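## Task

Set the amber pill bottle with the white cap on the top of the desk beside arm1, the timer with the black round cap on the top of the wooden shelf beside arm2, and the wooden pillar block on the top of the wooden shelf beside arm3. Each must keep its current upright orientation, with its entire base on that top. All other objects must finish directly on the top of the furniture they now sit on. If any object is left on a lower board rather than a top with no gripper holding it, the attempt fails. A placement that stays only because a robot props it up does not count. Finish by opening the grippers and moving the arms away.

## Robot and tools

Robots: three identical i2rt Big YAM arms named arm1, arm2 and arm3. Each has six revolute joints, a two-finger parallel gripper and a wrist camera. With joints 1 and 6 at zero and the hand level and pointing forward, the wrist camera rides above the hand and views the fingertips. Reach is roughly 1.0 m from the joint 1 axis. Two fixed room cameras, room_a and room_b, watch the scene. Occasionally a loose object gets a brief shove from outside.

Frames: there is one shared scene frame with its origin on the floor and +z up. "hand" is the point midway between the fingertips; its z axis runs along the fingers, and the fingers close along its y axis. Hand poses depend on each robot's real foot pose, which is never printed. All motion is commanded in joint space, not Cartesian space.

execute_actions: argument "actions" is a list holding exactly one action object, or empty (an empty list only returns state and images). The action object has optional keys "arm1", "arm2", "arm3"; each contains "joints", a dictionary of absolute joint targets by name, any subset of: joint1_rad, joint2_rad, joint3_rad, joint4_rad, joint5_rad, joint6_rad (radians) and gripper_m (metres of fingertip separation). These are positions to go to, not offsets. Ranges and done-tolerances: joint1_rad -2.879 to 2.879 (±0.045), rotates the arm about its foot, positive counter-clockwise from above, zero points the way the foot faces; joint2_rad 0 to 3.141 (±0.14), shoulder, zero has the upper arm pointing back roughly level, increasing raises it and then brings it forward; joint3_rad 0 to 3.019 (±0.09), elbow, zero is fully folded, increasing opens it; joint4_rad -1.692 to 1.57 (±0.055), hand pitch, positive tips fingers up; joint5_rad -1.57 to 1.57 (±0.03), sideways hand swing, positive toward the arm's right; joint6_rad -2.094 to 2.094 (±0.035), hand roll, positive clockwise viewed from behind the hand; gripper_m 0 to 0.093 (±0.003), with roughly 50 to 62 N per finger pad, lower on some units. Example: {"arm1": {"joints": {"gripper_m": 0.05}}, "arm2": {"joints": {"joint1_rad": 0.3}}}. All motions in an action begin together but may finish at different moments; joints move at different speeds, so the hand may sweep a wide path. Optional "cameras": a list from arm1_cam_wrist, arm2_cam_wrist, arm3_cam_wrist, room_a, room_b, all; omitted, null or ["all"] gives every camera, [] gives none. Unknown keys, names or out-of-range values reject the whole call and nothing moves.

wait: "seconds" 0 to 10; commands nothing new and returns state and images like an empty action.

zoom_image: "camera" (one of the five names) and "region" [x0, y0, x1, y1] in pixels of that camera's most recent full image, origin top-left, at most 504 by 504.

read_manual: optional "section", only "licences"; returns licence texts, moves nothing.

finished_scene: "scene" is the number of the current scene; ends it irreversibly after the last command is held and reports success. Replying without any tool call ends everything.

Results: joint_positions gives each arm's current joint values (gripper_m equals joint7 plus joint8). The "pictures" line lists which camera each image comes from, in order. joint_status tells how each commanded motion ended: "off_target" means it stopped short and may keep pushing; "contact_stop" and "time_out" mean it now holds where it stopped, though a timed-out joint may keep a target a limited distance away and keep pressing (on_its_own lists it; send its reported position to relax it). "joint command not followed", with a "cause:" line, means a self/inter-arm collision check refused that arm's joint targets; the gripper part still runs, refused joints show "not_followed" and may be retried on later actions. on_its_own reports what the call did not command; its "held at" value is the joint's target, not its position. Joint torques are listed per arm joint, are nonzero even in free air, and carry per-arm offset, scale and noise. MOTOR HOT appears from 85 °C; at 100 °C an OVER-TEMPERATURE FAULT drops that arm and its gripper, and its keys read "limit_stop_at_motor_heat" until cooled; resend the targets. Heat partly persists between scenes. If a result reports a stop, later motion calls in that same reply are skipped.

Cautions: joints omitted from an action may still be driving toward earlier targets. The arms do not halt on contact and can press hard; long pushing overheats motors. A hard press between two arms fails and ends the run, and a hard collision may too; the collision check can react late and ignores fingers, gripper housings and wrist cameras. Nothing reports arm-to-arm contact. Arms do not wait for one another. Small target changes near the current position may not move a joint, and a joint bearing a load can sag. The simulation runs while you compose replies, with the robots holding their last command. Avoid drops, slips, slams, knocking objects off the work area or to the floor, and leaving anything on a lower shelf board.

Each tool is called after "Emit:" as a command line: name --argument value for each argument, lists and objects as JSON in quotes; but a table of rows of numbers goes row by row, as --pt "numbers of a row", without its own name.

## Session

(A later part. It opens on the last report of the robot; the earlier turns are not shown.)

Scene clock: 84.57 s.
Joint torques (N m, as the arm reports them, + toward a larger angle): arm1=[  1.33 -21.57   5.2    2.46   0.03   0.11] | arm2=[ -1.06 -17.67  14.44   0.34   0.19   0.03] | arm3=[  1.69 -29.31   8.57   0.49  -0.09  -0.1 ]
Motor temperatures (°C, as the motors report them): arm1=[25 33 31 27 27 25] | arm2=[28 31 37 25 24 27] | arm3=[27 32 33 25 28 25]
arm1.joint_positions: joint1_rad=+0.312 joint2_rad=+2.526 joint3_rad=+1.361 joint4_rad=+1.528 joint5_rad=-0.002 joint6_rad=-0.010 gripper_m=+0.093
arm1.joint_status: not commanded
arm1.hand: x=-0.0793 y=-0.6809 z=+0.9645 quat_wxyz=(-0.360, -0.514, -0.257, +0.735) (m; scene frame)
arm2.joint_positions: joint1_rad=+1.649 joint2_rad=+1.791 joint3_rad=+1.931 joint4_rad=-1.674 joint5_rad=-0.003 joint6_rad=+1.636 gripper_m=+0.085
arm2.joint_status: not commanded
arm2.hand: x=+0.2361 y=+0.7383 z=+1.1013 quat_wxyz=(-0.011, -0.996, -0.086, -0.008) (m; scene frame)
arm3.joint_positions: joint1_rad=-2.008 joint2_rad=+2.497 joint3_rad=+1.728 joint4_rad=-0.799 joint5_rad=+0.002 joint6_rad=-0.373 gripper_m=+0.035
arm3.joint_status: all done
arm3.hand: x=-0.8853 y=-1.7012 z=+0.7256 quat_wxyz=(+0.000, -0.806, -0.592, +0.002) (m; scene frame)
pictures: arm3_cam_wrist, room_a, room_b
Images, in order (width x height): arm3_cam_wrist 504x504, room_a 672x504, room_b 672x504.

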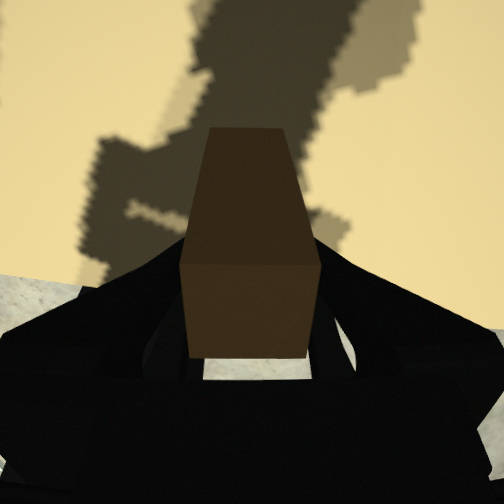

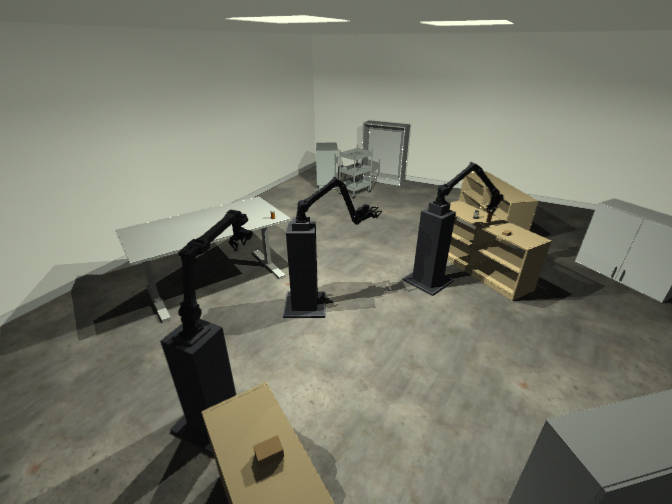

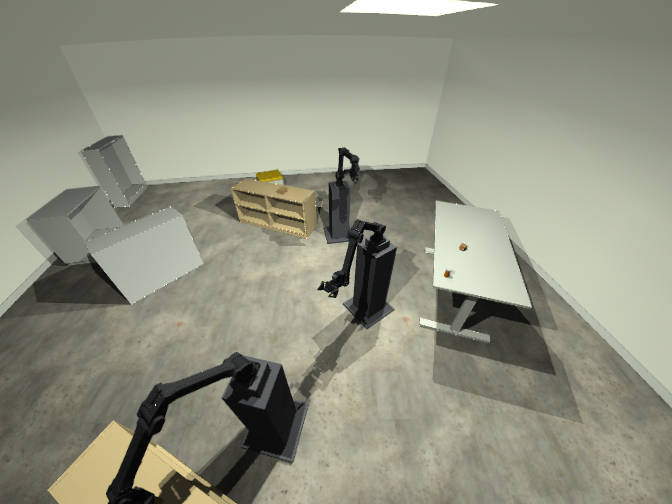

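Emit:
execute_actions --actions '[{"arm3":{"joints":{"joint2_rad":2.575,"joint4_rad":-0.725}}}]' --cameras '[]'

Emit:
execute_actions --actions '[{"arm3":{"joints":{"joint2_rad":2.6}}}]' --cameras '["room_a"]'

Emit:
zoom_image --camera "room_a" --region '[455,185,525,245]'

Scene clock: 90.00 s.
Joint torques (N m, as the arm reports them, + toward a larger angle): arm1=[  1.37 -21.54   5.2    2.47   0.03   0.1 ] | arm2=[ -1.12 -17.68  14.48   0.36   0.19   0.04] | arm3=[  1.72 -25.24   7.85   0.55   0.    -0.1 ]
Motor temperatures (°C, as the motors report them): arm1=[25 33 31 27 27 25] | arm2=[28 31 37 25 24 27] | arm3=[27 33 33 25 28 25]
arm1.joint_positions: joint1_rad=+0.312 joint2_rad=+2.526 joint3_rad=+1.361 joint4_rad=+1.528 joint5_rad=-0.002 joint6_rad=-0.010 gripper_m=+0.093
arm1.joint_status: not commanded
arm1.hand: x=-0.0793 y=-0.6809 z=+0.9645 quat_wxyz=(-0.360, -0.514, -0.257, +0.735) (m; scene frame)
arm2.joint_positions: joint1_rad=+1.649 joint2_rad=+1.791 joint3_rad=+1.931 joint4_rad=-1.674 joint5_rad=-0.003 joint6_rad=+1.636 gripper_m=+0.085
arm2.joint_status: not commanded
arm2.hand: x=+0.2361 y=+0.7383 z=+1.1013 quat_wxyz=(-0.011, -0.996, -0.086, -0.008) (m; scene frame)
arm3.joint_positions: joint1_rad=-2.007 joint2_rad=+2.547 joint3_rad=+1.735 joint4_rad=-0.737 joint5_rad=+0.000 joint6_rad=-0.373 gripper_m=+0.035
arm3.joint_status: all done
arm3.hand: x=-0.8857 y=-1.7027 z=+0.6971 quat_wxyz=(-0.003, -0.805, -0.593, +0.011) (m; scene frame)
pictures: none
No camera images: the call's "cameras" was empty. Leave "cameras" out to get every camera's image.

Scene clock: 90.47 s.
Joint torques (N m, as the arm reports them, + toward a larger angle): arm1=[  1.35 -21.55   5.2    2.46   0.03   0.1 ] | arm2=[ -1.05 -17.71  14.46   0.35   0.19   0.04] | arm3=[  1.73 -22.97   8.06   0.56  -0.03  -0.11]
Motor temperatures (°C, as the motors report them): arm1=[25 33 31 27 27 25] | arm2=[28 31 37 25 24 27] | arm3=[27 33 33 25 28 25]
arm1.joint_positions: joint1_rad=+0.312 joint2_rad=+2.526 joint3_rad=+1.361 joint4_rad=+1.528 joint5_rad=-0.002 joint6_rad=-0.010 gripper_m=+0.093
arm1.joint_status: not commanded
arm1.hand: x=-0.0793 y=-0.6809 z=+0.9645 quat_wxyz=(-0.360, -0.514, -0.257, +0.735) (m; scene frame)
arm2.joint_positions: joint1_rad=+1.649 joint2_rad=+1.791 joint3_rad=+1.931 joint4_rad=-1.674 joint5_rad=-0.003 joint6_rad=+1.636 gripper_m=+0.085
arm2.joint_status: not commanded
arm2.hand: x=+0.2361 y=+0.7383 z=+1.1013 quat_wxyz=(-0.011, -0.996, -0.086, -0.008) (m; scene frame)
arm3.joint_positions: joint1_rad=-2.007 joint2_rad=+2.547 joint3_rad=+1.735 joint4_rad=-0.737 joint5_rad=+0.000 joint6_rad=-0.373 gripper_m=+0.035
arm3.joint_status: all done
arm3.hand: x=-0.8855 y=-1.7025 z=+0.6966 quat_wxyz=(-0.003, -0.805, -0.593, +0.011) (m; scene frame)
pictures: room_a
Images, in order (width x height): room_a 672x504.

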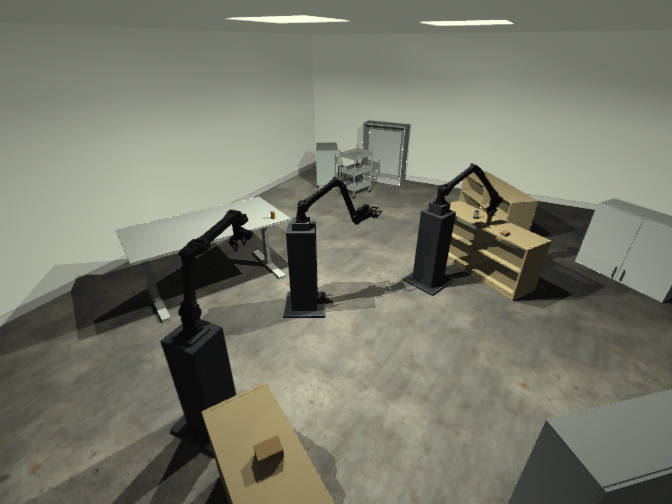

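Region (455, 185, 525, 245) of room_a's 672x504 image, scaled by 7.200, with more detail than that image has; it fills the top 432 rows of this view, and the rest is white.

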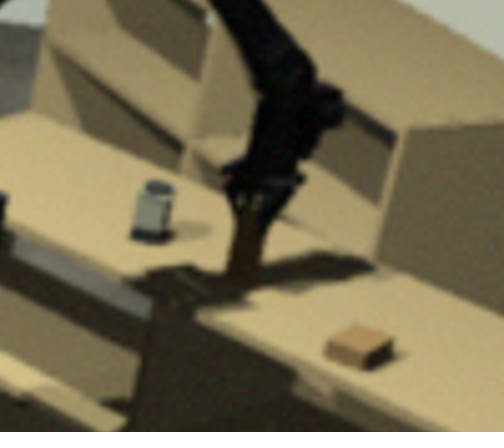

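Emit:
execute_actions --actions '[{"arm3":{"joints":{"joint2_rad":2.55,"gripper_m":0.093}}}]' --cameras '[]'

Emit:
execute_actions --actions '[{"arm3":{"joints":{"joint2_rad":2.42,"joint3_rad":1.72,"joint4_rad":-0.87}}}]' --cameras '[]'

Emit:
execute_actions --actions '[{"arm3":{"joints":{"joint1_rad":-1.722}}}]' --cameras '["arm3_cam_wrist"]'

Emit:
execute_actions --actions '[{"arm3":{"joints":{"joint2_rad":2.56,"joint4_rad":-0.705}}}]' --cameras '["arm3_cam_wrist"]'

Scene clock: 98.30 s.
Joint torques (N m, as the arm reports them, + toward a larger angle): arm1=[  1.37 -21.54   5.22   2.47   0.03   0.1 ] | arm2=[ -1.05 -17.71  14.46   0.35   0.19   0.03] | arm3=[  1.73 -27.2    7.78   0.61  -0.02  -0.11]
Motor temperatures (°C, as the motors report them): arm1=[25 33 30 27 27 25] | arm2=[28 31 37 25 24 27] | arm3=[27 33 33 25 28 25]
arm1.joint_positions: joint1_rad=+0.312 joint2_rad=+2.526 joint3_rad=+1.361 joint4_rad=+1.528 joint5_rad=-0.002 joint6_rad=-0.010 gripper_m=+0.093
arm1.joint_status: not commanded
arm1.hand: x=-0.0793 y=-0.6809 z=+0.9645 quat_wxyz=(-0.360, -0.514, -0.257, +0.735) (m; scene frame)
arm2.joint_positions: joint1_rad=+1.649 joint2_rad=+1.791 joint3_rad=+1.931 joint4_rad=-1.674 joint5_rad=-0.003 joint6_rad=+1.636 gripper_m=+0.085
arm2.joint_status: not commanded
arm2.hand: x=+0.2361 y=+0.7383 z=+1.1013 quat_wxyz=(-0.011, -0.996, -0.086, -0.008) (m; scene frame)
arm3.joint_positions: joint1_rad=-2.007 joint2_rad=+2.547 joint3_rad=+1.735 joint4_rad=-0.737 joint5_rad=+0.000 joint6_rad=-0.373 gripper_m=+0.093
arm3.joint_status: all done
arm3.hand: x=-0.8855 y=-1.7025 z=+0.6966 quat_wxyz=(-0.003, -0.805, -0.593, +0.011) (m; scene frame)
pictures: none
No camera images: the call's "cameras" was empty. Leave "cameras" out to get every camera's image.

Scene clock: 99.47 s.
Joint torques (N m, as the arm reports them, + toward a larger angle): arm1=[  1.33 -21.57   5.2    2.47   0.03   0.11] | arm2=[ -1.15 -17.71  14.46   0.34   0.19   0.04] | arm3=[  1.8  -25.94   7.51  -0.32  -0.02  -0.1 ]
Motor temperatures (°C, as the motors report them): arm1=[25 33 30 27 27 25] | arm2=[28 31 37 25 24 27] | arm3=[27 33 33 25 28 25]
arm1.joint_positions: joint1_rad=+0.312 joint2_rad=+2.526 joint3_rad=+1.361 joint4_rad=+1.528 joint5_rad=-0.002 joint6_rad=-0.010 gripper_m=+0.093
arm1.joint_status: not commanded
arm1.hand: x=-0.0793 y=-0.6809 z=+0.9645 quat_wxyz=(-0.360, -0.514, -0.257, +0.735) (m; scene frame)
arm2.joint_positions: joint1_rad=+1.649 joint2_rad=+1.791 joint3_rad=+1.931 joint4_rad=-1.674 joint5_rad=-0.003 joint6_rad=+1.636 gripper_m=+0.085
arm2.joint_status: not commanded
arm2.hand: x=+0.2361 y=+0.7383 z=+1.1013 quat_wxyz=(-0.011, -0.996, -0.086, -0.008) (m; scene frame)
arm3.joint_positions: joint1_rad=-2.007 joint2_rad=+2.410 joint3_rad=+1.710 joint4_rad=-0.856 joint5_rad=+0.000 joint6_rad=-0.373 gripper_m=+0.093
arm3.joint_status: all done
arm3.hand: x=-0.8873 y=-1.7047 z=+0.7744 quat_wxyz=(-0.002, -0.805, -0.593, +0.007) (m; scene frame)
pictures: none
No camera images: the call's "cameras" was empty. Leave "cameras" out to get every camera's image.

Scene clock: 101.07 s.
Joint torques (N m, as the arm reports them, + toward a larger angle): arm1=[  1.39 -21.54   5.21   2.47   0.03   0.11] | arm2=[ -1.15 -17.74  14.47   0.34   0.19   0.03] | arm3=[  1.66 -26.83   7.73  -0.25   0.    -0.09]
Motor temperatures (°C, as the motors report them): arm1=[25 33 30 27 27 25] | arm2=[28 31 37 25 24 27] | arm3=[27 33 33 25 28 25]
arm1.joint_positions: joint1_rad=+0.312 joint2_rad=+2.526 joint3_rad=+1.361 joint4_rad=+1.528 joint5_rad=-0.002 joint6_rad=-0.010 gripper_m=+0.093
arm1.joint_status: not commanded
arm1.hand: x=-0.0793 y=-0.6809 z=+0.9645 quat_wxyz=(-0.360, -0.514, -0.257, +0.735) (m; scene frame)
arm2.joint_positions: joint1_rad=+1.649 joint2_rad=+1.791 joint3_rad=+1.931 joint4_rad=-1.674 joint5_rad=-0.003 joint6_rad=+1.636 gripper_m=+0.085
arm2.joint_status: not commanded
arm2.hand: x=+0.2361 y=+0.7383 z=+1.1013 quat_wxyz=(-0.011, -0.996, -0.086, -0.008) (m; scene frame)
arm3.joint_positions: joint1_rad=-1.730 joint2_rad=+2.410 joint3_rad=+1.710 joint4_rad=-0.856 joint5_rad=-0.001 joint6_rad=-0.375 gripper_m=+0.093
arm3.joint_status: all done
arm3.hand: x=-0.7342 y=-1.7960 z=+0.7744 quat_wxyz=(-0.003, -0.715, -0.699, +0.006) (m; scene frame)
pictures: arm3_cam_wrist
Images, in order (width x height): arm3_cam_wrist 504x504.

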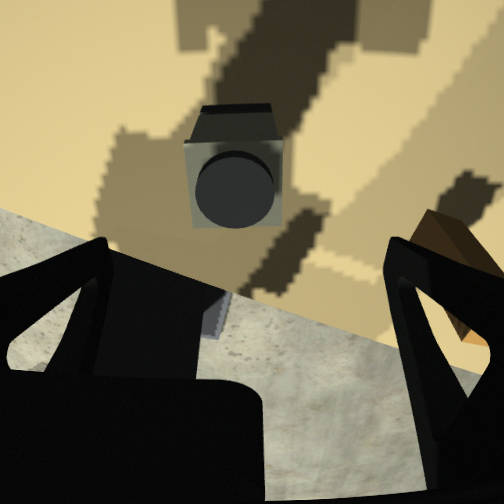

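Scene clock: 102.40 s.
Joint torques (N m, as the arm reports them, + toward a larger angle): arm1=[  1.39 -21.53   5.21   2.47   0.02   0.1 ] | arm2=[ -1.08 -17.73  14.45   0.33   0.19   0.04] | arm3=[  1.68 -26.39   7.03   0.62   0.01  -0.09]
Motor temperatures (°C, as the motors report them): arm1=[25 33 30 27 27 25] | arm2=[28 31 37 25 24 27] | arm3=[27 33 33 25 28 25]
arm1.joint_positions: joint1_rad=+0.312 joint2_rad=+2.526 joint3_rad=+1.361 joint4_rad=+1.528 joint5_rad=-0.002 joint6_rad=-0.010 gripper_m=+0.093
arm1.joint_status: not commanded
arm1.hand: x=-0.0793 y=-0.6809 z=+0.9645 quat_wxyz=(-0.360, -0.514, -0.257, +0.735) (m; scene frame)
arm2.joint_positions: joint1_rad=+1.649 joint2_rad=+1.791 joint3_rad=+1.931 joint4_rad=-1.674 joint5_rad=-0.003 joint6_rad=+1.636 gripper_m=+0.085
arm2.joint_status: not commanded
arm2.hand: x=+0.2361 y=+0.7383 z=+1.1013 quat_wxyz=(-0.011, -0.996, -0.086, -0.008) (m; scene frame)
arm3.joint_positions: joint1_rad=-1.730 joint2_rad=+2.554 joint3_rad=+1.707 joint4_rad=-0.719 joint5_rad=-0.001 joint6_rad=-0.375 gripper_m=+0.093
arm3.joint_status: all done
arm3.hand: x=-0.7281 y=-1.7815 z=+0.6852 quat_wxyz=(-0.002, -0.715, -0.699, +0.002) (m; scene frame)
pictures: arm3_cam_wrist
Images, in order (width x height): arm3_cam_wrist 504x504.

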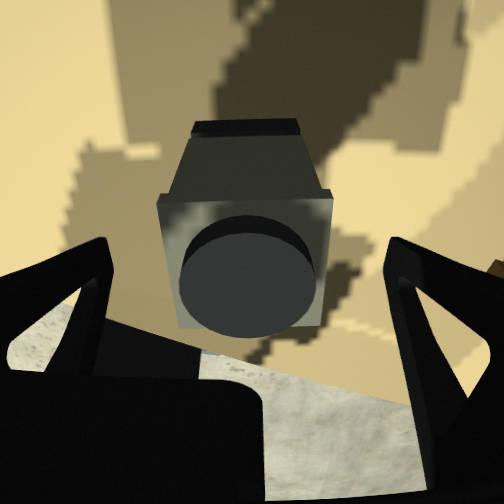

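Emit:
execute_actions --actions '[{"arm3":{"joints":{"joint2_rad":2.612,"joint4_rad":-0.66}}}]' --cameras '[]'

Emit:
execute_actions --actions '[{"arm3":{"joints":{"gripper_m":0.025}}}]' --cameras '["arm3_cam_wrist"]'

Scene clock: 107.00 s.
Joint torques (N m, as the arm reports them, + toward a larger angle): arm1=[  1.41 -21.55   5.2    2.48   0.03   0.11] | arm2=[ -1.   -17.76  14.47   0.34   0.19   0.03] | arm3=[  1.56 -24.27   6.92   0.68   0.01  -0.09]
Motor temperatures (°C, as the motors report them): arm1=[25 33 30 27 27 25] | arm2=[28 31 37 25 24 27] | arm3=[27 34 33 25 28 25]
arm1.joint_positions: joint1_rad=+0.312 joint2_rad=+2.526 joint3_rad=+1.361 joint4_rad=+1.528 joint5_rad=-0.002 joint6_rad=-0.010 gripper_m=+0.093
arm1.joint_status: not commanded
arm1.hand: x=-0.0793 y=-0.6809 z=+0.9645 quat_wxyz=(-0.360, -0.514, -0.257, +0.735) (m; scene frame)
arm2.joint_positions: joint1_rad=+1.649 joint2_rad=+1.791 joint3_rad=+1.931 joint4_rad=-1.674 joint5_rad=-0.003 joint6_rad=+1.636 gripper_m=+0.085
arm2.joint_status: not commanded
arm2.hand: x=+0.2361 y=+0.7383 z=+1.1013 quat_wxyz=(-0.011, -0.996, -0.086, -0.008) (m; scene frame)
arm3.joint_positions: joint1_rad=-1.730 joint2_rad=+2.576 joint3_rad=+1.707 joint4_rad=-0.676 joint5_rad=-0.001 joint6_rad=-0.375 gripper_m=+0.093
arm3.joint_status: all done
arm3.hand: x=-0.7290 y=-1.7836 z=+0.6724 quat_wxyz=(-0.006, -0.715, -0.699, +0.012) (m; scene frame)
pictures: none
No camera images: the call's "cameras" was empty. Leave "cameras" out to get every camera's image.

Scene clock: 107.67 s.
Joint torques (N m, as the arm reports them, + toward a larger angle): arm1=[  1.35 -21.53   5.2    2.45   0.03   0.1 ] | arm2=[ -1.06 -17.75  14.45   0.35   0.18   0.03] | arm3=[  1.7  -24.     6.85   0.68  -0.01  -0.09]
Motor temperatures (°C, as the motors report them): arm1=[25 33 30 27 27 25] | arm2=[28 31 37 25 24 27] | arm3=[27 34 33 25 28 25]
arm1.joint_positions: joint1_rad=+0.312 joint2_rad=+2.526 joint3_rad=+1.361 joint4_rad=+1.528 joint5_rad=-0.002 joint6_rad=-0.010 gripper_m=+0.093
arm1.joint_status: not commanded
arm1.hand: x=-0.0793 y=-0.6809 z=+0.9645 quat_wxyz=(-0.360, -0.514, -0.257, +0.735) (m; scene frame)
arm2.joint_positions: joint1_rad=+1.649 joint2_rad=+1.791 joint3_rad=+1.931 joint4_rad=-1.674 joint5_rad=-0.003 joint6_rad=+1.636 gripper_m=+0.085
arm2.joint_status: not commanded
arm2.hand: x=+0.2361 y=+0.7383 z=+1.1013 quat_wxyz=(-0.011, -0.996, -0.086, -0.008) (m; scene frame)
arm3.joint_positions: joint1_rad=-1.730 joint2_rad=+2.576 joint3_rad=+1.707 joint4_rad=-0.675 joint5_rad=-0.001 joint6_rad=-0.375 gripper_m=+0.047
arm3.joint_status: gripper_m off_target (ended at +0.047, target +0.025)
arm3.hand: x=-0.7291 y=-1.7838 z=+0.6724 quat_wxyz=(-0.006, -0.715, -0.699, +0.012) (m; scene frame)
pictures: arm3_cam_wrist
Images, in order (width x height): arm3_cam_wrist 504x504.

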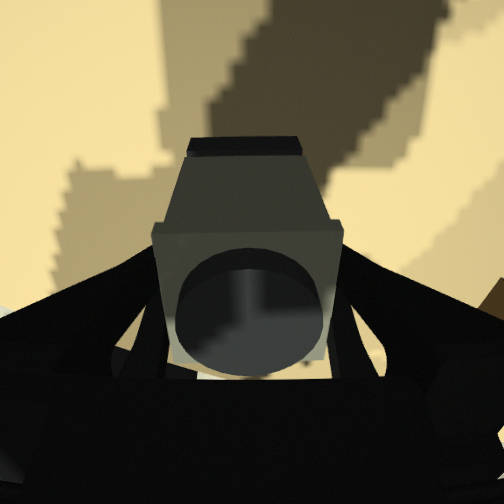

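Emit:
execute_actions --actions '[{"arm3":{"joints":{"joint2_rad":1.93,"joint3_rad":1.56,"joint4_rad":-1.215,"joint6_rad":0.3}}}]' --cameras '[]'

Emit:
execute_actions --actions '[{"arm3":{"joints":{"joint1_rad":1.156,"joint6_rad":1.585}}}]' --cameras '["arm1_cam_wrist"]'

Emit:
execute_actions --actions '[{"arm1":{"joints":{"joint2_rad":2.61,"joint3_rad":1.755,"joint4_rad":1.33}}}]' --cameras '["arm1_cam_wrist","arm3_cam_wrist"]'

Scene clock: 153.13 s.
Joint torques (N m, as the arm reports them, + toward a larger angle): arm1=[  1.36 -21.54   5.21   2.46   0.03   0.1 ] | arm2=[ -1.06 -17.76  14.47   0.33   0.19   0.04] | arm3=[  1.57 -21.43   8.96  -0.46   0.05   0.01]
Motor temperatures (°C, as the motors report them): arm1=[25 33 30 27 27 25] | arm2=[28 32 38 25 24 27] | arm3=[27 34 32 25 28 25]
arm1.joint_positions: joint1_rad=+0.312 joint2_rad=+2.526 joint3_rad=+1.361 joint4_rad=+1.528 joint5_rad=-0.002 joint6_rad=-0.010 gripper_m=+0.093
arm1.joint_status: not commanded
arm1.hand: x=-0.0793 y=-0.6809 z=+0.9645 quat_wxyz=(-0.360, -0.514, -0.257, +0.735) (m; scene frame)
arm2.joint_positions: joint1_rad=+1.649 joint2_rad=+1.791 joint3_rad=+1.931 joint4_rad=-1.674 joint5_rad=-0.003 joint6_rad=+1.636 gripper_m=+0.085
arm2.joint_status: not commanded
arm2.hand: x=+0.2361 y=+0.7383 z=+1.1013 quat_wxyz=(-0.011, -0.996, -0.086, -0.008) (m; scene frame)
arm3.joint_positions: joint1_rad=-1.730 joint2_rad=+1.915 joint3_rad=+1.550 joint4_rad=-1.200 joint5_rad=+0.000 joint6_rad=+0.292 gripper_m=+0.047
arm3.joint_status: all done
arm3.hand: x=-0.7061 y=-1.7287 z=+1.0152 quat_wxyz=(-0.002, -0.905, -0.426, +0.002) (m; scene frame)
pictures: none
No camera images: the call's "cameras" was empty. Leave "cameras" out to get every camera's image.

Scene clock: 155.77 s.
Joint torques (N m, as the arm reports them, + toward a larger angle): arm1=[  1.35 -21.61   5.2    2.46   0.03   0.1 ] | arm2=[ -1.02 -17.68  14.46   0.31   0.19   0.03] | arm3=[  0.29 -20.8    8.94  -0.39   0.15   0.04]
Motor temperatures (°C, as the motors report them): arm1=[25 33 30 27 27 25] | arm2=[28 32 38 25 24 27] | arm3=[27 34 32 25 28 25]
arm1.joint_positions: joint1_rad=+0.312 joint2_rad=+2.526 joint3_rad=+1.361 joint4_rad=+1.528 joint5_rad=-0.002 joint6_rad=-0.010 gripper_m=+0.093
arm1.joint_status: not commanded
arm1.hand: x=-0.0793 y=-0.6809 z=+0.9645 quat_wxyz=(-0.360, -0.514, -0.257, +0.735) (m; scene frame)
arm2.joint_positions: joint1_rad=+1.649 joint2_rad=+1.791 joint3_rad=+1.931 joint4_rad=-1.674 joint5_rad=-0.003 joint6_rad=+1.636 gripper_m=+0.085
arm2.joint_status: not commanded
arm2.hand: x=+0.2361 y=+0.7383 z=+1.1013 quat_wxyz=(-0.011, -0.996, -0.086, -0.008) (m; scene frame)
arm3.joint_positions: joint1_rad=+1.164 joint2_rad=+1.916 joint3_rad=+1.550 joint4_rad=-1.200 joint5_rad=-0.002 joint6_rad=+1.578 gripper_m=+0.047
arm3.joint_status: all done
arm3.hand: x=-0.1398 y=-0.7455 z=+1.0144 quat_wxyz=(+0.000, -0.321, -0.947, -0.002) (m; scene frame)
pictures: arm1_cam_wrist
Images, in order (width x height): arm1_cam_wrist 504x504.

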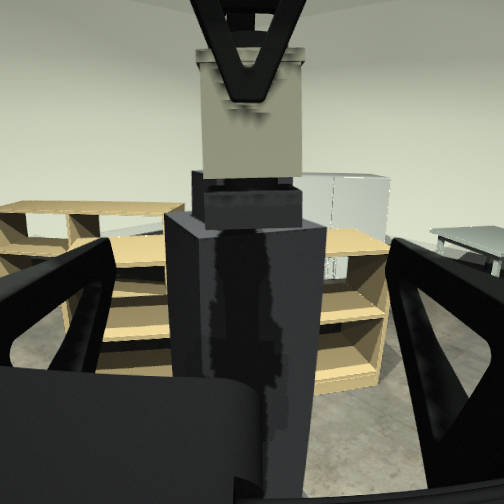

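Scene clock: 156.93 s.
Joint torques (N m, as the arm reports them, + toward a larger angle): arm1=[  1.35 -25.42  10.85   1.22   0.03   0.1 ] | arm2=[ -0.96 -17.74  14.45   0.35   0.2    0.03] | arm3=[  0.32 -20.95   8.89  -0.42   0.16   0.05]
Motor temperatures (°C, as the motors report them): arm1=[25 33 30 27 27 25] | arm2=[28 32 38 25 24 27] | arm3=[27 34 33 25 28 25]
arm1.joint_positions: joint1_rad=+0.312 joint2_rad=+2.625 joint3_rad=+1.721 joint4_rad=+1.342 joint5_rad=-0.002 joint6_rad=-0.010 gripper_m=+0.093
arm1.joint_status: all done
arm1.hand: x=-0.1361 y=-0.7551 z=+0.9963 quat_wxyz=(-0.370, -0.486, -0.243, +0.754) (m; scene frame)
arm2.joint_positions: joint1_rad=+1.649 joint2_rad=+1.791 joint3_rad=+1.931 joint4_rad=-1.674 joint5_rad=-0.003 joint6_rad=+1.636 gripper_m=+0.085
arm2.joint_status: not commanded
arm2.hand: x=+0.2361 y=+0.7383 z=+1.1013 quat_wxyz=(-0.011, -0.996, -0.086, -0.008) (m; scene frame)
arm3.joint_positions: joint1_rad=+1.164 joint2_rad=+1.916 joint3_rad=+1.550 joint4_rad=-1.200 joint5_rad=-0.002 joint6_rad=+1.578 gripper_m=+0.047
arm3.joint_status: not commanded
arm3.hand: x=-0.1398 y=-0.7455 z=+1.0144 quat_wxyz=(+0.000, -0.321, -0.947, -0.002) (m; scene frame)
pictures: arm1_cam_wrist, arm3_cam_wrist
Images, in order (width x height): arm1_cam_wrist 504x504, arm3_cam_wrist 504x504.

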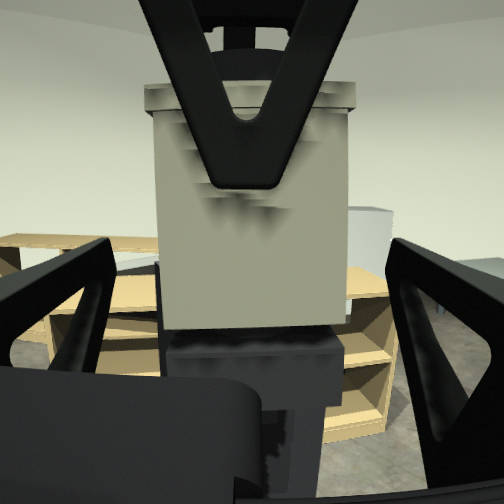

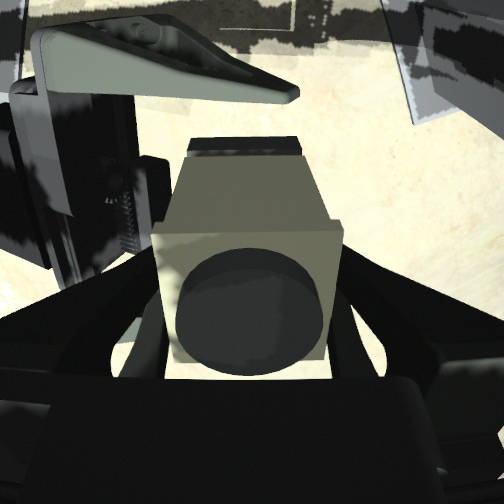

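Emit:
execute_actions --actions '[{"arm1":{"joints":{"gripper_m":0.025}}}]' --cameras '[]'

Emit:
execute_actions --actions '[{"arm3":{"joints":{"gripper_m":0.07}}}]' --cameras '[]'

Emit:
execute_actions --actions '[{"arm3":{"joints":{"joint2_rad":1.84,"joint3_rad":1.76,"joint4_rad":-1.49}}}]' --cameras '[]'

Emit:
execute_actions --actions '[{"arm1":{"joints":{"joint1_rad":-1.99,"joint2_rad":2.66,"joint3_rad":1.745}},"arm3":{"joints":{"joint2_rad":1.0,"joint3_rad":1.3}}}]' --cameras '["arm2_cam_wrist"]'

Scene clock: 165.70 s.
Joint torques (N m, as the arm reports them, + toward a larger angle): arm1=[  1.39 -25.38  10.85   1.27   0.07   0.1 ] | arm2=[ -1.08 -17.77  14.48   0.34   0.19   0.03] | arm3=[  0.65 -20.95   8.88  -0.41   0.08  -0.04]
Motor temperatures (°C, as the motors report them): arm1=[25 34 31 27 27 25] | arm2=[28 32 38 25 24 27] | arm3=[27 34 33 25 28 25]
arm1.joint_positions: joint1_rad=+0.312 joint2_rad=+2.625 joint3_rad=+1.721 joint4_rad=+1.341 joint5_rad=-0.004 joint6_rad=-0.010 gripper_m=+0.045
arm1.joint_status: gripper_m off_target (ended at +0.045, target +0.025)
arm1.hand: x=-0.1359 y=-0.7554 z=+0.9960 quat_wxyz=(-0.370, -0.486, -0.244, +0.753) (m; scene frame)
arm2.joint_positions: joint1_rad=+1.649 joint2_rad=+1.791 joint3_rad=+1.931 joint4_rad=-1.674 joint5_rad=-0.003 joint6_rad=+1.636 gripper_m=+0.085
arm2.joint_status: not commanded
arm2.hand: x=+0.2361 y=+0.7383 z=+1.1013 quat_wxyz=(-0.011, -0.996, -0.086, -0.008) (m; scene frame)
arm3.joint_positions: joint1_rad=+1.164 joint2_rad=+1.916 joint3_rad=+1.550 joint4_rad=-1.201 joint5_rad=+0.000 joint6_rad=+1.583 gripper_m=+0.047
arm3.joint_status: not commanded
arm3.hand: x=-0.1396 y=-0.7459 z=+1.0144 quat_wxyz=(-0.001, -0.323, -0.946, -0.002) (m; scene frame)
pictures: none
No camera images: the call's "cameras" was empty. Leave "cameras" out to get every camera's image.

Scene clock: 166.30 s.
Joint torques (N m, as the arm reports them, + toward a larger angle): arm1=[  1.24 -25.37  10.84   1.42   0.03   0.11] | arm2=[ -1.08 -17.69  14.47   0.33   0.19   0.03] | arm3=[  0.52 -21.23   8.94  -0.37   0.08  -0.02]
Motor temperatures (°C, as the motors report them): arm1=[25 34 31 27 27 25] | arm2=[28 32 38 25 24 27] | arm3=[27 34 33 25 28 25]
arm1.joint_positions: joint1_rad=+0.312 joint2_rad=+2.625 joint3_rad=+1.721 joint4_rad=+1.337 joint5_rad=-0.002 joint6_rad=-0.010 gripper_m=+0.045
arm1.joint_status: not commanded
arm1.hand: x=-0.1364 y=-0.7555 z=+0.9951 quat_wxyz=(-0.369, -0.488, -0.244, +0.752) (m; scene frame)
arm2.joint_positions: joint1_rad=+1.649 joint2_rad=+1.791 joint3_rad=+1.931 joint4_rad=-1.674 joint5_rad=-0.003 joint6_rad=+1.636 gripper_m=+0.085
arm2.joint_status: not commanded
arm2.hand: x=+0.2361 y=+0.7383 z=+1.1013 quat_wxyz=(-0.011, -0.996, -0.086, -0.008) (m; scene frame)
arm3.joint_positions: joint1_rad=+1.164 joint2_rad=+1.916 joint3_rad=+1.550 joint4_rad=-1.201 joint5_rad=+0.000 joint6_rad=+1.584 gripper_m=+0.070
arm3.joint_status: all done
arm3.hand: x=-0.1396 y=-0.7459 z=+1.0144 quat_wxyz=(-0.001, -0.323, -0.946, -0.002) (m; scene frame)
pictures: none
No camera images: the call's "cameras" was empty. Leave "cameras" out to get every camera's image.

Scene clock: 167.50 s.
Joint torques (N m, as the arm reports them, + toward a larger angle): arm1=[  1.39 -25.39  10.86   1.4    0.03   0.1 ] | arm2=[ -1.02 -17.71  14.44   0.34   0.2    0.04] | arm3=[  0.2  -19.44  10.27  -0.3    0.08  -0.02]
Motor temperatures (°C, as the motors report them): arm1=[25 34 31 27 27 25] | arm2=[28 32 38 25 24 27] | arm3=[27 34 33 25 28 25]
arm1.joint_positions: joint1_rad=+0.312 joint2_rad=+2.625 joint3_rad=+1.721 joint4_rad=+1.337 joint5_rad=-0.002 joint6_rad=-0.010 gripper_m=+0.045
arm1.joint_status: not commanded
arm1.hand: x=-0.1364 y=-0.7555 z=+0.9951 quat_wxyz=(-0.369, -0.488, -0.244, +0.752) (m; scene frame)
arm2.joint_positions: joint1_rad=+1.649 joint2_rad=+1.791 joint3_rad=+1.931 joint4_rad=-1.674 joint5_rad=-0.003 joint6_rad=+1.636 gripper_m=+0.085
arm2.joint_status: not commanded
arm2.hand: x=+0.2361 y=+0.7383 z=+1.1013 quat_wxyz=(-0.011, -0.996, -0.086, -0.008) (m; scene frame)
arm3.joint_positions: joint1_rad=+1.164 joint2_rad=+1.821 joint3_rad=+1.734 joint4_rad=-1.476 joint5_rad=+0.000 joint6_rad=+1.584 gripper_m=+0.070
arm3.joint_status: all done
arm3.hand: x=-0.1441 y=-0.7518 z=+1.1343 quat_wxyz=(-0.001, -0.323, -0.946, -0.004) (m; scene frame)
pictures: none
No camera images: the call's "cameras" was empty. Leave "cameras" out to get every camera's image.

Scene clock: 169.97 s.
Joint torques (N m, as the arm reports them, + toward a larger angle): arm1=[  1.63 -25.32   9.33   1.71  -0.12   0.11] | arm2=[ -1.08 -17.7   14.46   0.32   0.19   0.03] | arm3=[ 0.23 -4.36  8.92  0.31  0.09 -0.06]
Motor temperatures (°C, as the motors report them): arm1=[26 34 31 27 27 25] | arm2=[28 32 38 25 24 27] | arm3=[27 34 33 25 28 25]
arm1.joint_positions: joint1_rad=-1.993 joint2_rad=+2.674 joint3_rad=+1.725 joint4_rad=+1.329 joint5_rad=+0.002 joint6_rad=-0.010 gripper_m=+0.045
arm1.joint_status: all done
arm1.hand: x=+0.2231 y=+0.7431 z=+0.9759 quat_wxyz=(+0.537, -0.433, +0.350, +0.633) (m; scene frame)
arm2.joint_positions: joint1_rad=+1.649 joint2_rad=+1.791 joint3_rad=+1.931 joint4_rad=-1.674 joint5_rad=-0.003 joint6_rad=+1.636 gripper_m=+0.085
arm2.joint_status: not commanded
arm2.hand: x=+0.2361 y=+0.7383 z=+1.1013 quat_wxyz=(-0.011, -0.996, -0.086, -0.008) (m; scene frame)
arm3.joint_positions: joint1_rad=+1.164 joint2_rad=+0.986 joint3_rad=+1.299 joint4_rad=-1.478 joint5_rad=+0.000 joint6_rad=+1.584 gripper_m=+0.070
arm3.joint_status: all done
arm3.hand: x=-0.2850 y=-0.9386 z=+1.3084 quat_wxyz=(-0.063, -0.317, -0.927, -0.191) (m; scene frame)
pictures: arm2_cam_wrist
Images, in order (width x height): arm2_cam_wrist 504x504.

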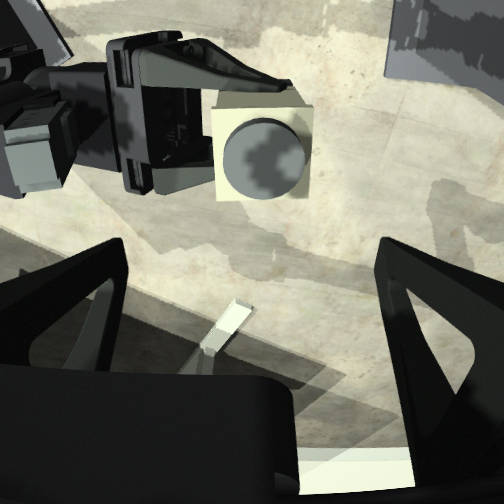

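Emit:
execute_actions --actions '[{"arm2":{"joints":{"joint3_rad":1.665,"joint4_rad":-1.40}}}]' --cameras '["arm1_cam_wrist","arm2_cam_wrist","room_a"]'

Scene clock: 183.97 s.
Joint torques (N m, as the arm reports them, + toward a larger angle): arm1=[  1.59 -25.27   9.32   1.71  -0.12   0.11] | arm2=[ -1.01 -17.22  12.03   1.09   0.19   0.03] | arm3=[ 0.36 -4.15  9.    0.29  0.07 -0.06]
Motor temperatures (°C, as the motors report them): arm1=[25 34 32 27 27 25] | arm2=[28 32 38 25 24 27] | arm3=[27 32 34 25 28 25]
arm1.joint_positions: joint1_rad=-1.993 joint2_rad=+2.674 joint3_rad=+1.725 joint4_rad=+1.329 joint5_rad=+0.002 joint6_rad=-0.010 gripper_m=+0.045
arm1.joint_status: not commanded
arm1.hand: x=+0.2231 y=+0.7431 z=+0.9759 quat_wxyz=(+0.537, -0.433, +0.350, +0.633) (m; scene frame)
arm2.joint_positions: joint1_rad=+1.649 joint2_rad=+1.787 joint3_rad=+1.660 joint4_rad=-1.412 joint5_rad=-0.003 joint6_rad=+1.636 gripper_m=+0.085
arm2.joint_status: all done
arm2.hand: x=+0.2363 y=+0.7415 z=+1.0002 quat_wxyz=(-0.009, -0.996, -0.086, -0.007) (m; scene frame)
arm3.joint_positions: joint1_rad=+1.164 joint2_rad=+0.986 joint3_rad=+1.299 joint4_rad=-1.478 joint5_rad=+0.000 joint6_rad=+1.584 gripper_m=+0.070
arm3.joint_status: not commanded
arm3.hand: x=-0.2850 y=-0.9386 z=+1.3084 quat_wxyz=(-0.063, -0.317, -0.927, -0.191) (m; scene frame)
pictures: arm1_cam_wrist, arm2_cam_wrist, room_a
Images, in order (width x height): arm1_cam_wrist 504x504, arm2_cam_wrist 504x504, room_a 672x504.

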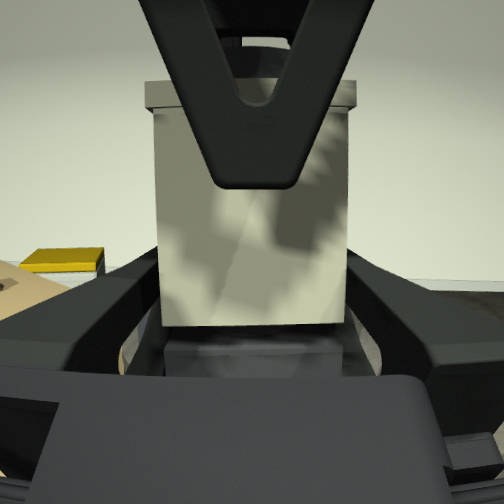

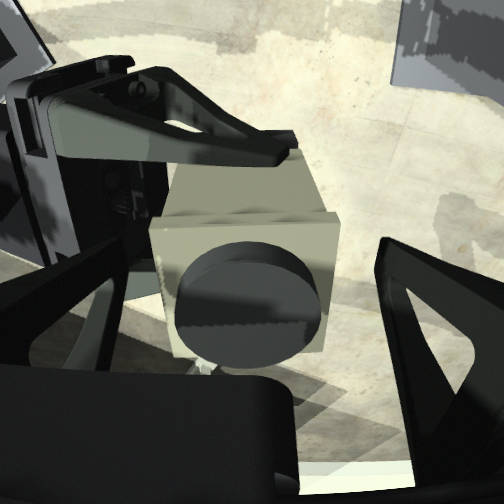

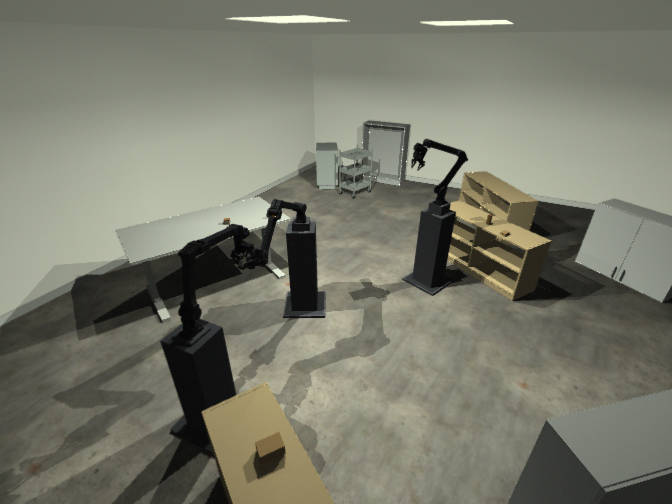

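Emit:
execute_actions --actions '[{"arm2":{"joints":{"gripper_m":0.03}}}]' --cameras '["arm1_cam_wrist","arm2_cam_wrist"]'

Scene clock: 186.73 s.
Joint torques (N m, as the arm reports them, + toward a larger angle): arm1=[  1.61 -25.22   9.32   1.74  -0.12   0.1 ] | arm2=[ -1.05 -17.34  12.05   1.05   0.18   0.04] | arm3=[ 0.21 -4.21  9.    0.31  0.07 -0.06]
Motor temperatures (°C, as the motors report them): arm1=[25 34 32 27 27 25] | arm2=[28 32 38 25 24 27] | arm3=[27 32 34 25 28 25]
arm1.joint_positions: joint1_rad=-1.993 joint2_rad=+2.674 joint3_rad=+1.725 joint4_rad=+1.328 joint5_rad=+0.002 joint6_rad=-0.010 gripper_m=+0.045
arm1.joint_status: not commanded
arm1.hand: x=+0.2230 y=+0.7432 z=+0.9757 quat_wxyz=(+0.537, -0.434, +0.350, +0.633) (m; scene frame)
arm2.joint_positions: joint1_rad=+1.649 joint2_rad=+1.787 joint3_rad=+1.660 joint4_rad=-1.410 joint5_rad=-0.002 joint6_rad=+1.636 gripper_m=+0.047
arm2.joint_status: gripper_m off_target (ended at +0.047, target +0.030)
arm2.hand: x=+0.2363 y=+0.7411 z=+1.0002 quat_wxyz=(-0.010, -0.996, -0.086, -0.007) (m; scene frame)
arm3.joint_positions: joint1_rad=+1.164 joint2_rad=+0.986 joint3_rad=+1.299 joint4_rad=-1.478 joint5_rad=+0.000 joint6_rad=+1.584 gripper_m=+0.070
arm3.joint_status: not commanded
arm3.hand: x=-0.2850 y=-0.9386 z=+1.3084 quat_wxyz=(-0.063, -0.317, -0.927, -0.191) (m; scene frame)
pictures: arm1_cam_wrist, arm2_cam_wrist
Images, in order (width x height): arm1_cam_wrist 504x504, arm2_cam_wrist 504x504.

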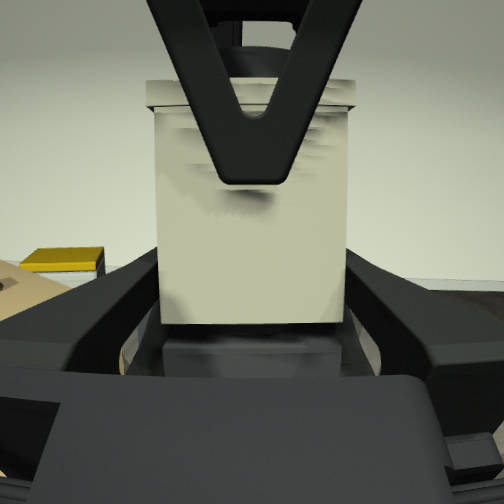

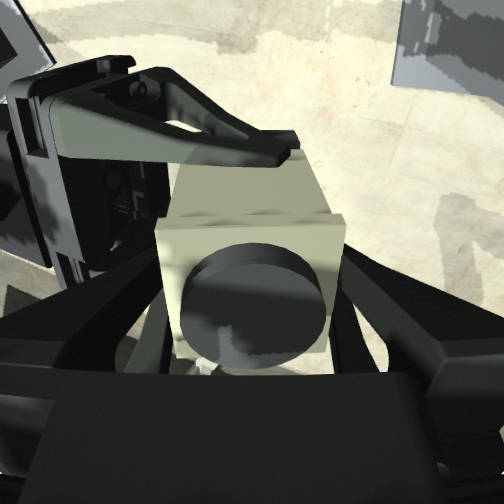

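Emit:
execute_actions --actions '[{"arm1":{"joints":{"gripper_m":0.093}}}]' --cameras '[]'

Emit:
execute_actions --actions '[{"arm1":{"joints":{"joint2_rad":2.6,"joint3_rad":1.3,"joint4_rad":1.55}}}]' --cameras '["arm2_cam_wrist"]'

Emit:
execute_actions --actions '[{"arm2":{"joints":{"joint1_rad":-0.3,"joint2_rad":2.0,"joint3_rad":1.5,"joint4_rad":-1.05}}}]' --cameras '["arm2_cam_wrist","room_a","room_b"]'

Scene clock: 194.83 s.
Joint torques (N m, as the arm reports them, + toward a larger angle): arm1=[  1.6  -25.2    9.33   1.77  -0.11   0.1 ] | arm2=[ -1.02 -17.2   12.02   1.03   0.17   0.03] | arm3=[ 0.28 -4.14  8.97  0.29  0.08 -0.06]
Motor temperatures (°C, as the motors report them): arm1=[25 34 32 27 27 25] | arm2=[28 32 38 25 24 27] | arm3=[27 32 34 25 28 25]
arm1.joint_positions: joint1_rad=-1.993 joint2_rad=+2.674 joint3_rad=+1.725 joint4_rad=+1.328 joint5_rad=+0.002 joint6_rad=-0.010 gripper_m=+0.093
arm1.joint_status: all done
arm1.hand: x=+0.2230 y=+0.7432 z=+0.9757 quat_wxyz=(+0.537, -0.434, +0.350, +0.633) (m; scene frame)
arm2.joint_positions: joint1_rad=+1.649 joint2_rad=+1.787 joint3_rad=+1.660 joint4_rad=-1.410 joint5_rad=-0.002 joint6_rad=+1.636 gripper_m=+0.047
arm2.joint_status: not commanded
arm2.hand: x=+0.2362 y=+0.7411 z=+1.0002 quat_wxyz=(-0.010, -0.996, -0.086, -0.007) (m; scene frame)
arm3.joint_positions: joint1_rad=+1.164 joint2_rad=+0.986 joint3_rad=+1.299 joint4_rad=-1.478 joint5_rad=+0.000 joint6_rad=+1.584 gripper_m=+0.070
arm3.joint_status: not commanded
arm3.hand: x=-0.2850 y=-0.9386 z=+1.3084 quat_wxyz=(-0.063, -0.317, -0.927, -0.191) (m; scene frame)
pictures: none
No camera images: the call's "cameras" was empty. Leave "cameras" out to get every camera's image.

Scene clock: 196.03 s.
Joint torques (N m, as the arm reports them, + toward a larger angle): arm1=[  1.68 -20.92   4.14   2.69  -0.12   0.1 ] | arm2=[ -1.13 -17.24  12.05   1.04   0.18   0.04] | arm3=[ 0.38 -4.23  8.98  0.28  0.07 -0.07]
Motor temperatures (°C, as the motors report them): arm1=[25 34 32 27 27 25] | arm2=[28 32 38 25 24 27] | arm3=[27 32 34 25 28 25]
arm1.joint_positions: joint1_rad=-1.993 joint2_rad=+2.609 joint3_rad=+1.302 joint4_rad=+1.524 joint5_rad=+0.002 joint6_rad=-0.010 gripper_m=+0.093
arm1.joint_status: all done
arm1.hand: x=+0.2458 y=+0.6269 z=+0.9020 quat_wxyz=(+0.507, -0.484, +0.392, +0.596) (m; scene frame)
arm2.joint_positions: joint1_rad=+1.649 joint2_rad=+1.787 joint3_rad=+1.660 joint4_rad=-1.410 joint5_rad=-0.002 joint6_rad=+1.636 gripper_m=+0.047
arm2.joint_status: not commanded
arm2.hand: x=+0.2362 y=+0.7411 z=+1.0002 quat_wxyz=(-0.010, -0.996, -0.086, -0.007) (m; scene frame)
arm3.joint_positions: joint1_rad=+1.164 joint2_rad=+0.986 joint3_rad=+1.299 joint4_rad=-1.478 joint5_rad=+0.000 joint6_rad=+1.584 gripper_m=+0.070
arm3.joint_status: not commanded
arm3.hand: x=-0.2850 y=-0.9386 z=+1.3084 quat_wxyz=(-0.063, -0.317, -0.927, -0.191) (m; scene frame)
pictures: arm2_cam_wrist
Images, in order (width x height): arm2_cam_wrist 504x504.

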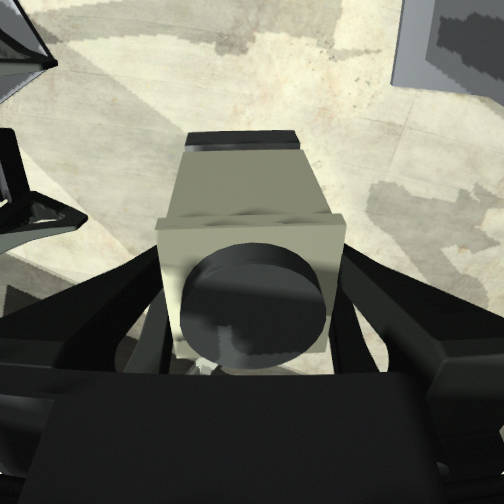

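Scene clock: 198.23 s.
Joint torques (N m, as the arm reports them, + toward a larger angle): arm1=[  1.62 -21.02   4.11   2.7   -0.12   0.1 ] | arm2=[  0.   -22.81  11.07   0.51   0.03   0.04] | arm3=[ 0.49 -4.21  8.95  0.33  0.07 -0.05]
Motor temperatures (°C, as the motors report them): arm1=[25 34 31 27 27 25] | arm2=[28 32 37 25 24 27] | arm3=[27 32 34 25 28 25]
arm1.joint_positions: joint1_rad=-1.993 joint2_rad=+2.609 joint3_rad=+1.302 joint4_rad=+1.524 joint5_rad=+0.002 joint6_rad=-0.010 gripper_m=+0.093
arm1.joint_status: not commanded
arm1.hand: x=+0.2458 y=+0.6269 z=+0.9020 quat_wxyz=(+0.507, -0.484, +0.392, +0.596) (m; scene frame)
arm2.joint_positions: joint1_rad=-0.309 joint2_rad=+2.026 joint3_rad=+1.489 joint4_rad=-1.046 joint5_rad=+0.003 joint6_rad=+1.636 gripper_m=+0.047
arm2.joint_status: all done
arm2.hand: x=-0.4610 y=+1.3724 z=+0.8129 quat_wxyz=(+0.012, -0.627, +0.779, +0.000) (m; scene frame)
arm3.joint_positions: joint1_rad=+1.164 joint2_rad=+0.986 joint3_rad=+1.299 joint4_rad=-1.478 joint5_rad=+0.000 joint6_rad=+1.584 gripper_m=+0.070
arm3.joint_status: not commanded
arm3.hand: x=-0.2850 y=-0.9386 z=+1.3084 quat_wxyz=(-0.063, -0.317, -0.927, -0.191) (m; scene frame)
pictures: arm2_cam_wrist, room_a, room_b
Images, in order (width x height): arm2_cam_wrist 504x504, room_a 672x504, room_b 672x504.

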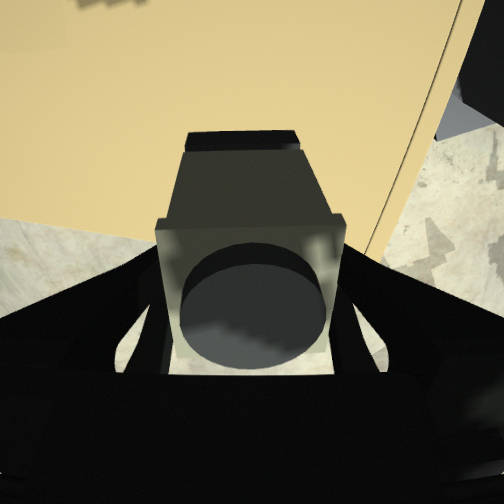

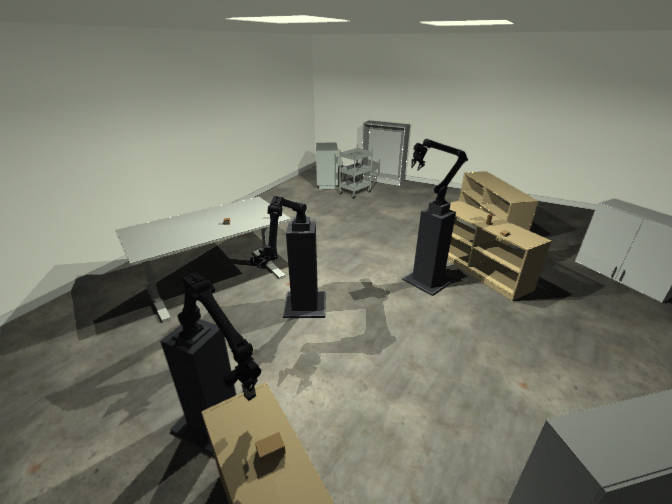

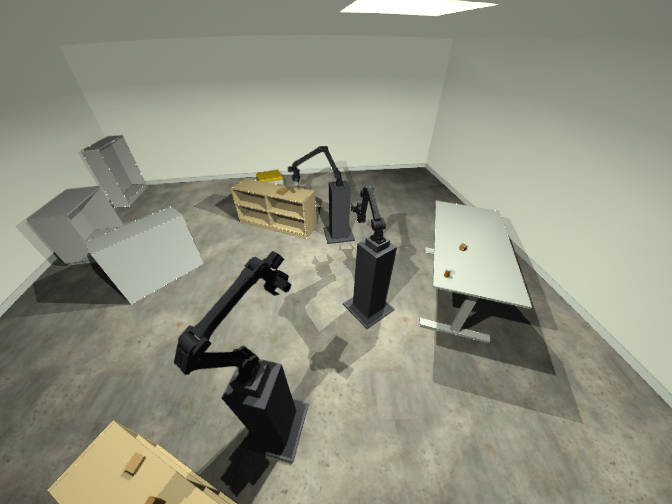

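Emit:
execute_actions --actions '[{"arm2":{"joints":{"joint2_rad":2.21,"joint4_rad":-0.80}}}]' --cameras '["arm2_cam_wrist","room_a"]'

Scene clock: 203.27 s.
Joint torques (N m, as the arm reports them, + toward a larger angle): arm1=[  1.61 -21.05   4.11   2.69  -0.12   0.1 ] | arm2=[ -0.2  -22.96  10.47   1.08   0.03   0.03] | arm3=[ 0.17 -4.18  9.    0.31  0.06 -0.07]
Motor temperatures (°C, as the motors report them): arm1=[25 34 31 27 27 25] | arm2=[28 32 37 25 24 27] | arm3=[27 32 34 25 28 25]
arm1.joint_positions: joint1_rad=-1.993 joint2_rad=+2.609 joint3_rad=+1.302 joint4_rad=+1.524 joint5_rad=+0.002 joint6_rad=-0.010 gripper_m=+0.093
arm1.joint_status: not commanded
arm1.hand: x=+0.2458 y=+0.6269 z=+0.9020 quat_wxyz=(+0.507, -0.484, +0.392, +0.596) (m; scene frame)
arm2.joint_positions: joint1_rad=-0.309 joint2_rad=+2.224 joint3_rad=+1.483 joint4_rad=-0.811 joint5_rad=+0.003 joint6_rad=+1.636 gripper_m=+0.047
arm2.joint_status: all done
arm2.hand: x=-0.4779 y=+1.3767 z=+0.6998 quat_wxyz=(+0.001, -0.627, +0.779, +0.012) (m; scene frame)
arm3.joint_positions: joint1_rad=+1.164 joint2_rad=+0.986 joint3_rad=+1.299 joint4_rad=-1.478 joint5_rad=+0.000 joint6_rad=+1.584 gripper_m=+0.070
arm3.joint_status: not commanded
arm3.hand: x=-0.2850 y=-0.9386 z=+1.3084 quat_wxyz=(-0.063, -0.317, -0.927, -0.191) (m; scene frame)
pictures: arm2_cam_wrist, room_a
Images, in order (width x height): arm2_cam_wrist 504x504, room_a 672x504.

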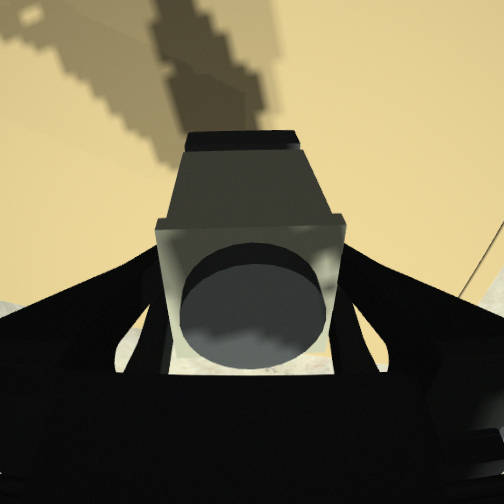

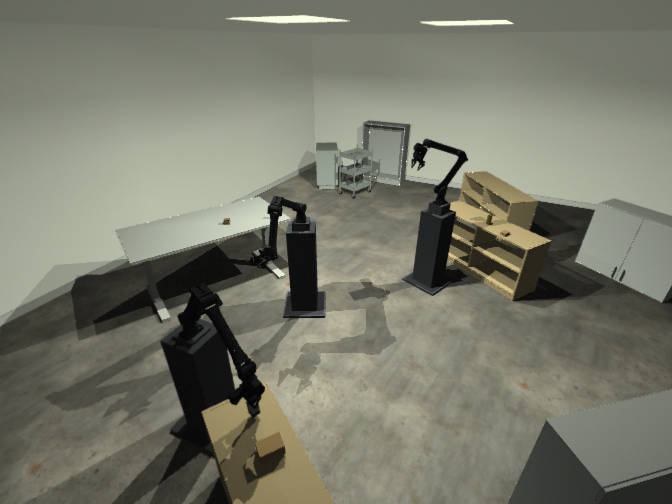

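Emit:
execute_actions --actions '[{"arm2":{"joints":{"joint2_rad":2.275,"joint4_rad":-0.76}}}]' --cameras '["arm2_cam_wrist"]'

Scene clock: 206.17 s.
Joint torques (N m, as the arm reports them, + toward a larger angle): arm1=[  1.66 -21.05   4.1    2.7   -0.12   0.11] | arm2=[ -0.14 -20.02  10.27   1.09   0.03   0.03] | arm3=[ 0.3  -4.21  9.03  0.33  0.09 -0.06]
Motor temperatures (°C, as the motors report them): arm1=[25 34 31 27 27 25] | arm2=[28 33 37 25 24 27] | arm3=[27 32 34 25 28 25]
arm1.joint_positions: joint1_rad=-1.993 joint2_rad=+2.609 joint3_rad=+1.302 joint4_rad=+1.524 joint5_rad=+0.002 joint6_rad=-0.010 gripper_m=+0.093
arm1.joint_status: not commanded
arm1.hand: x=+0.2458 y=+0.6269 z=+0.9020 quat_wxyz=(+0.507, -0.484, +0.392, +0.596) (m; scene frame)
arm2.joint_positions: joint1_rad=-0.309 joint2_rad=+2.253 joint3_rad=+1.483 joint4_rad=-0.772 joint5_rad=+0.003 joint6_rad=+1.636 gripper_m=+0.047
arm2.joint_status: all done
arm2.hand: x=-0.4802 y=+1.3773 z=+0.6834 quat_wxyz=(-0.002, -0.627, +0.779, +0.016) (m; scene frame)
arm3.joint_positions: joint1_rad=+1.164 joint2_rad=+0.986 joint3_rad=+1.299 joint4_rad=-1.478 joint5_rad=+0.000 joint6_rad=+1.584 gripper_m=+0.070
arm3.joint_status: not commanded
arm3.hand: x=-0.2850 y=-0.9386 z=+1.3084 quat_wxyz=(-0.063, -0.317, -0.927, -0.191) (m; scene frame)
pictures: arm2_cam_wrist
Images, in order (width x height): arm2_cam_wrist 504x504.

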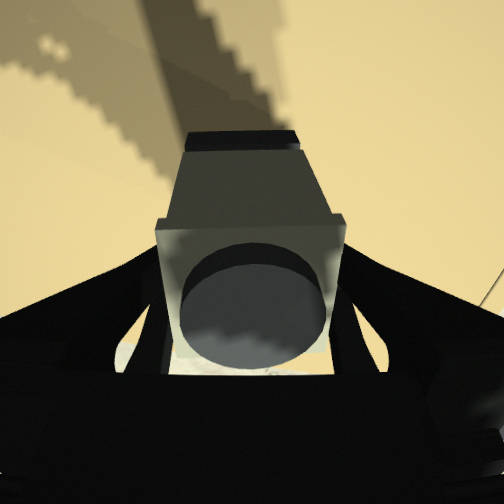

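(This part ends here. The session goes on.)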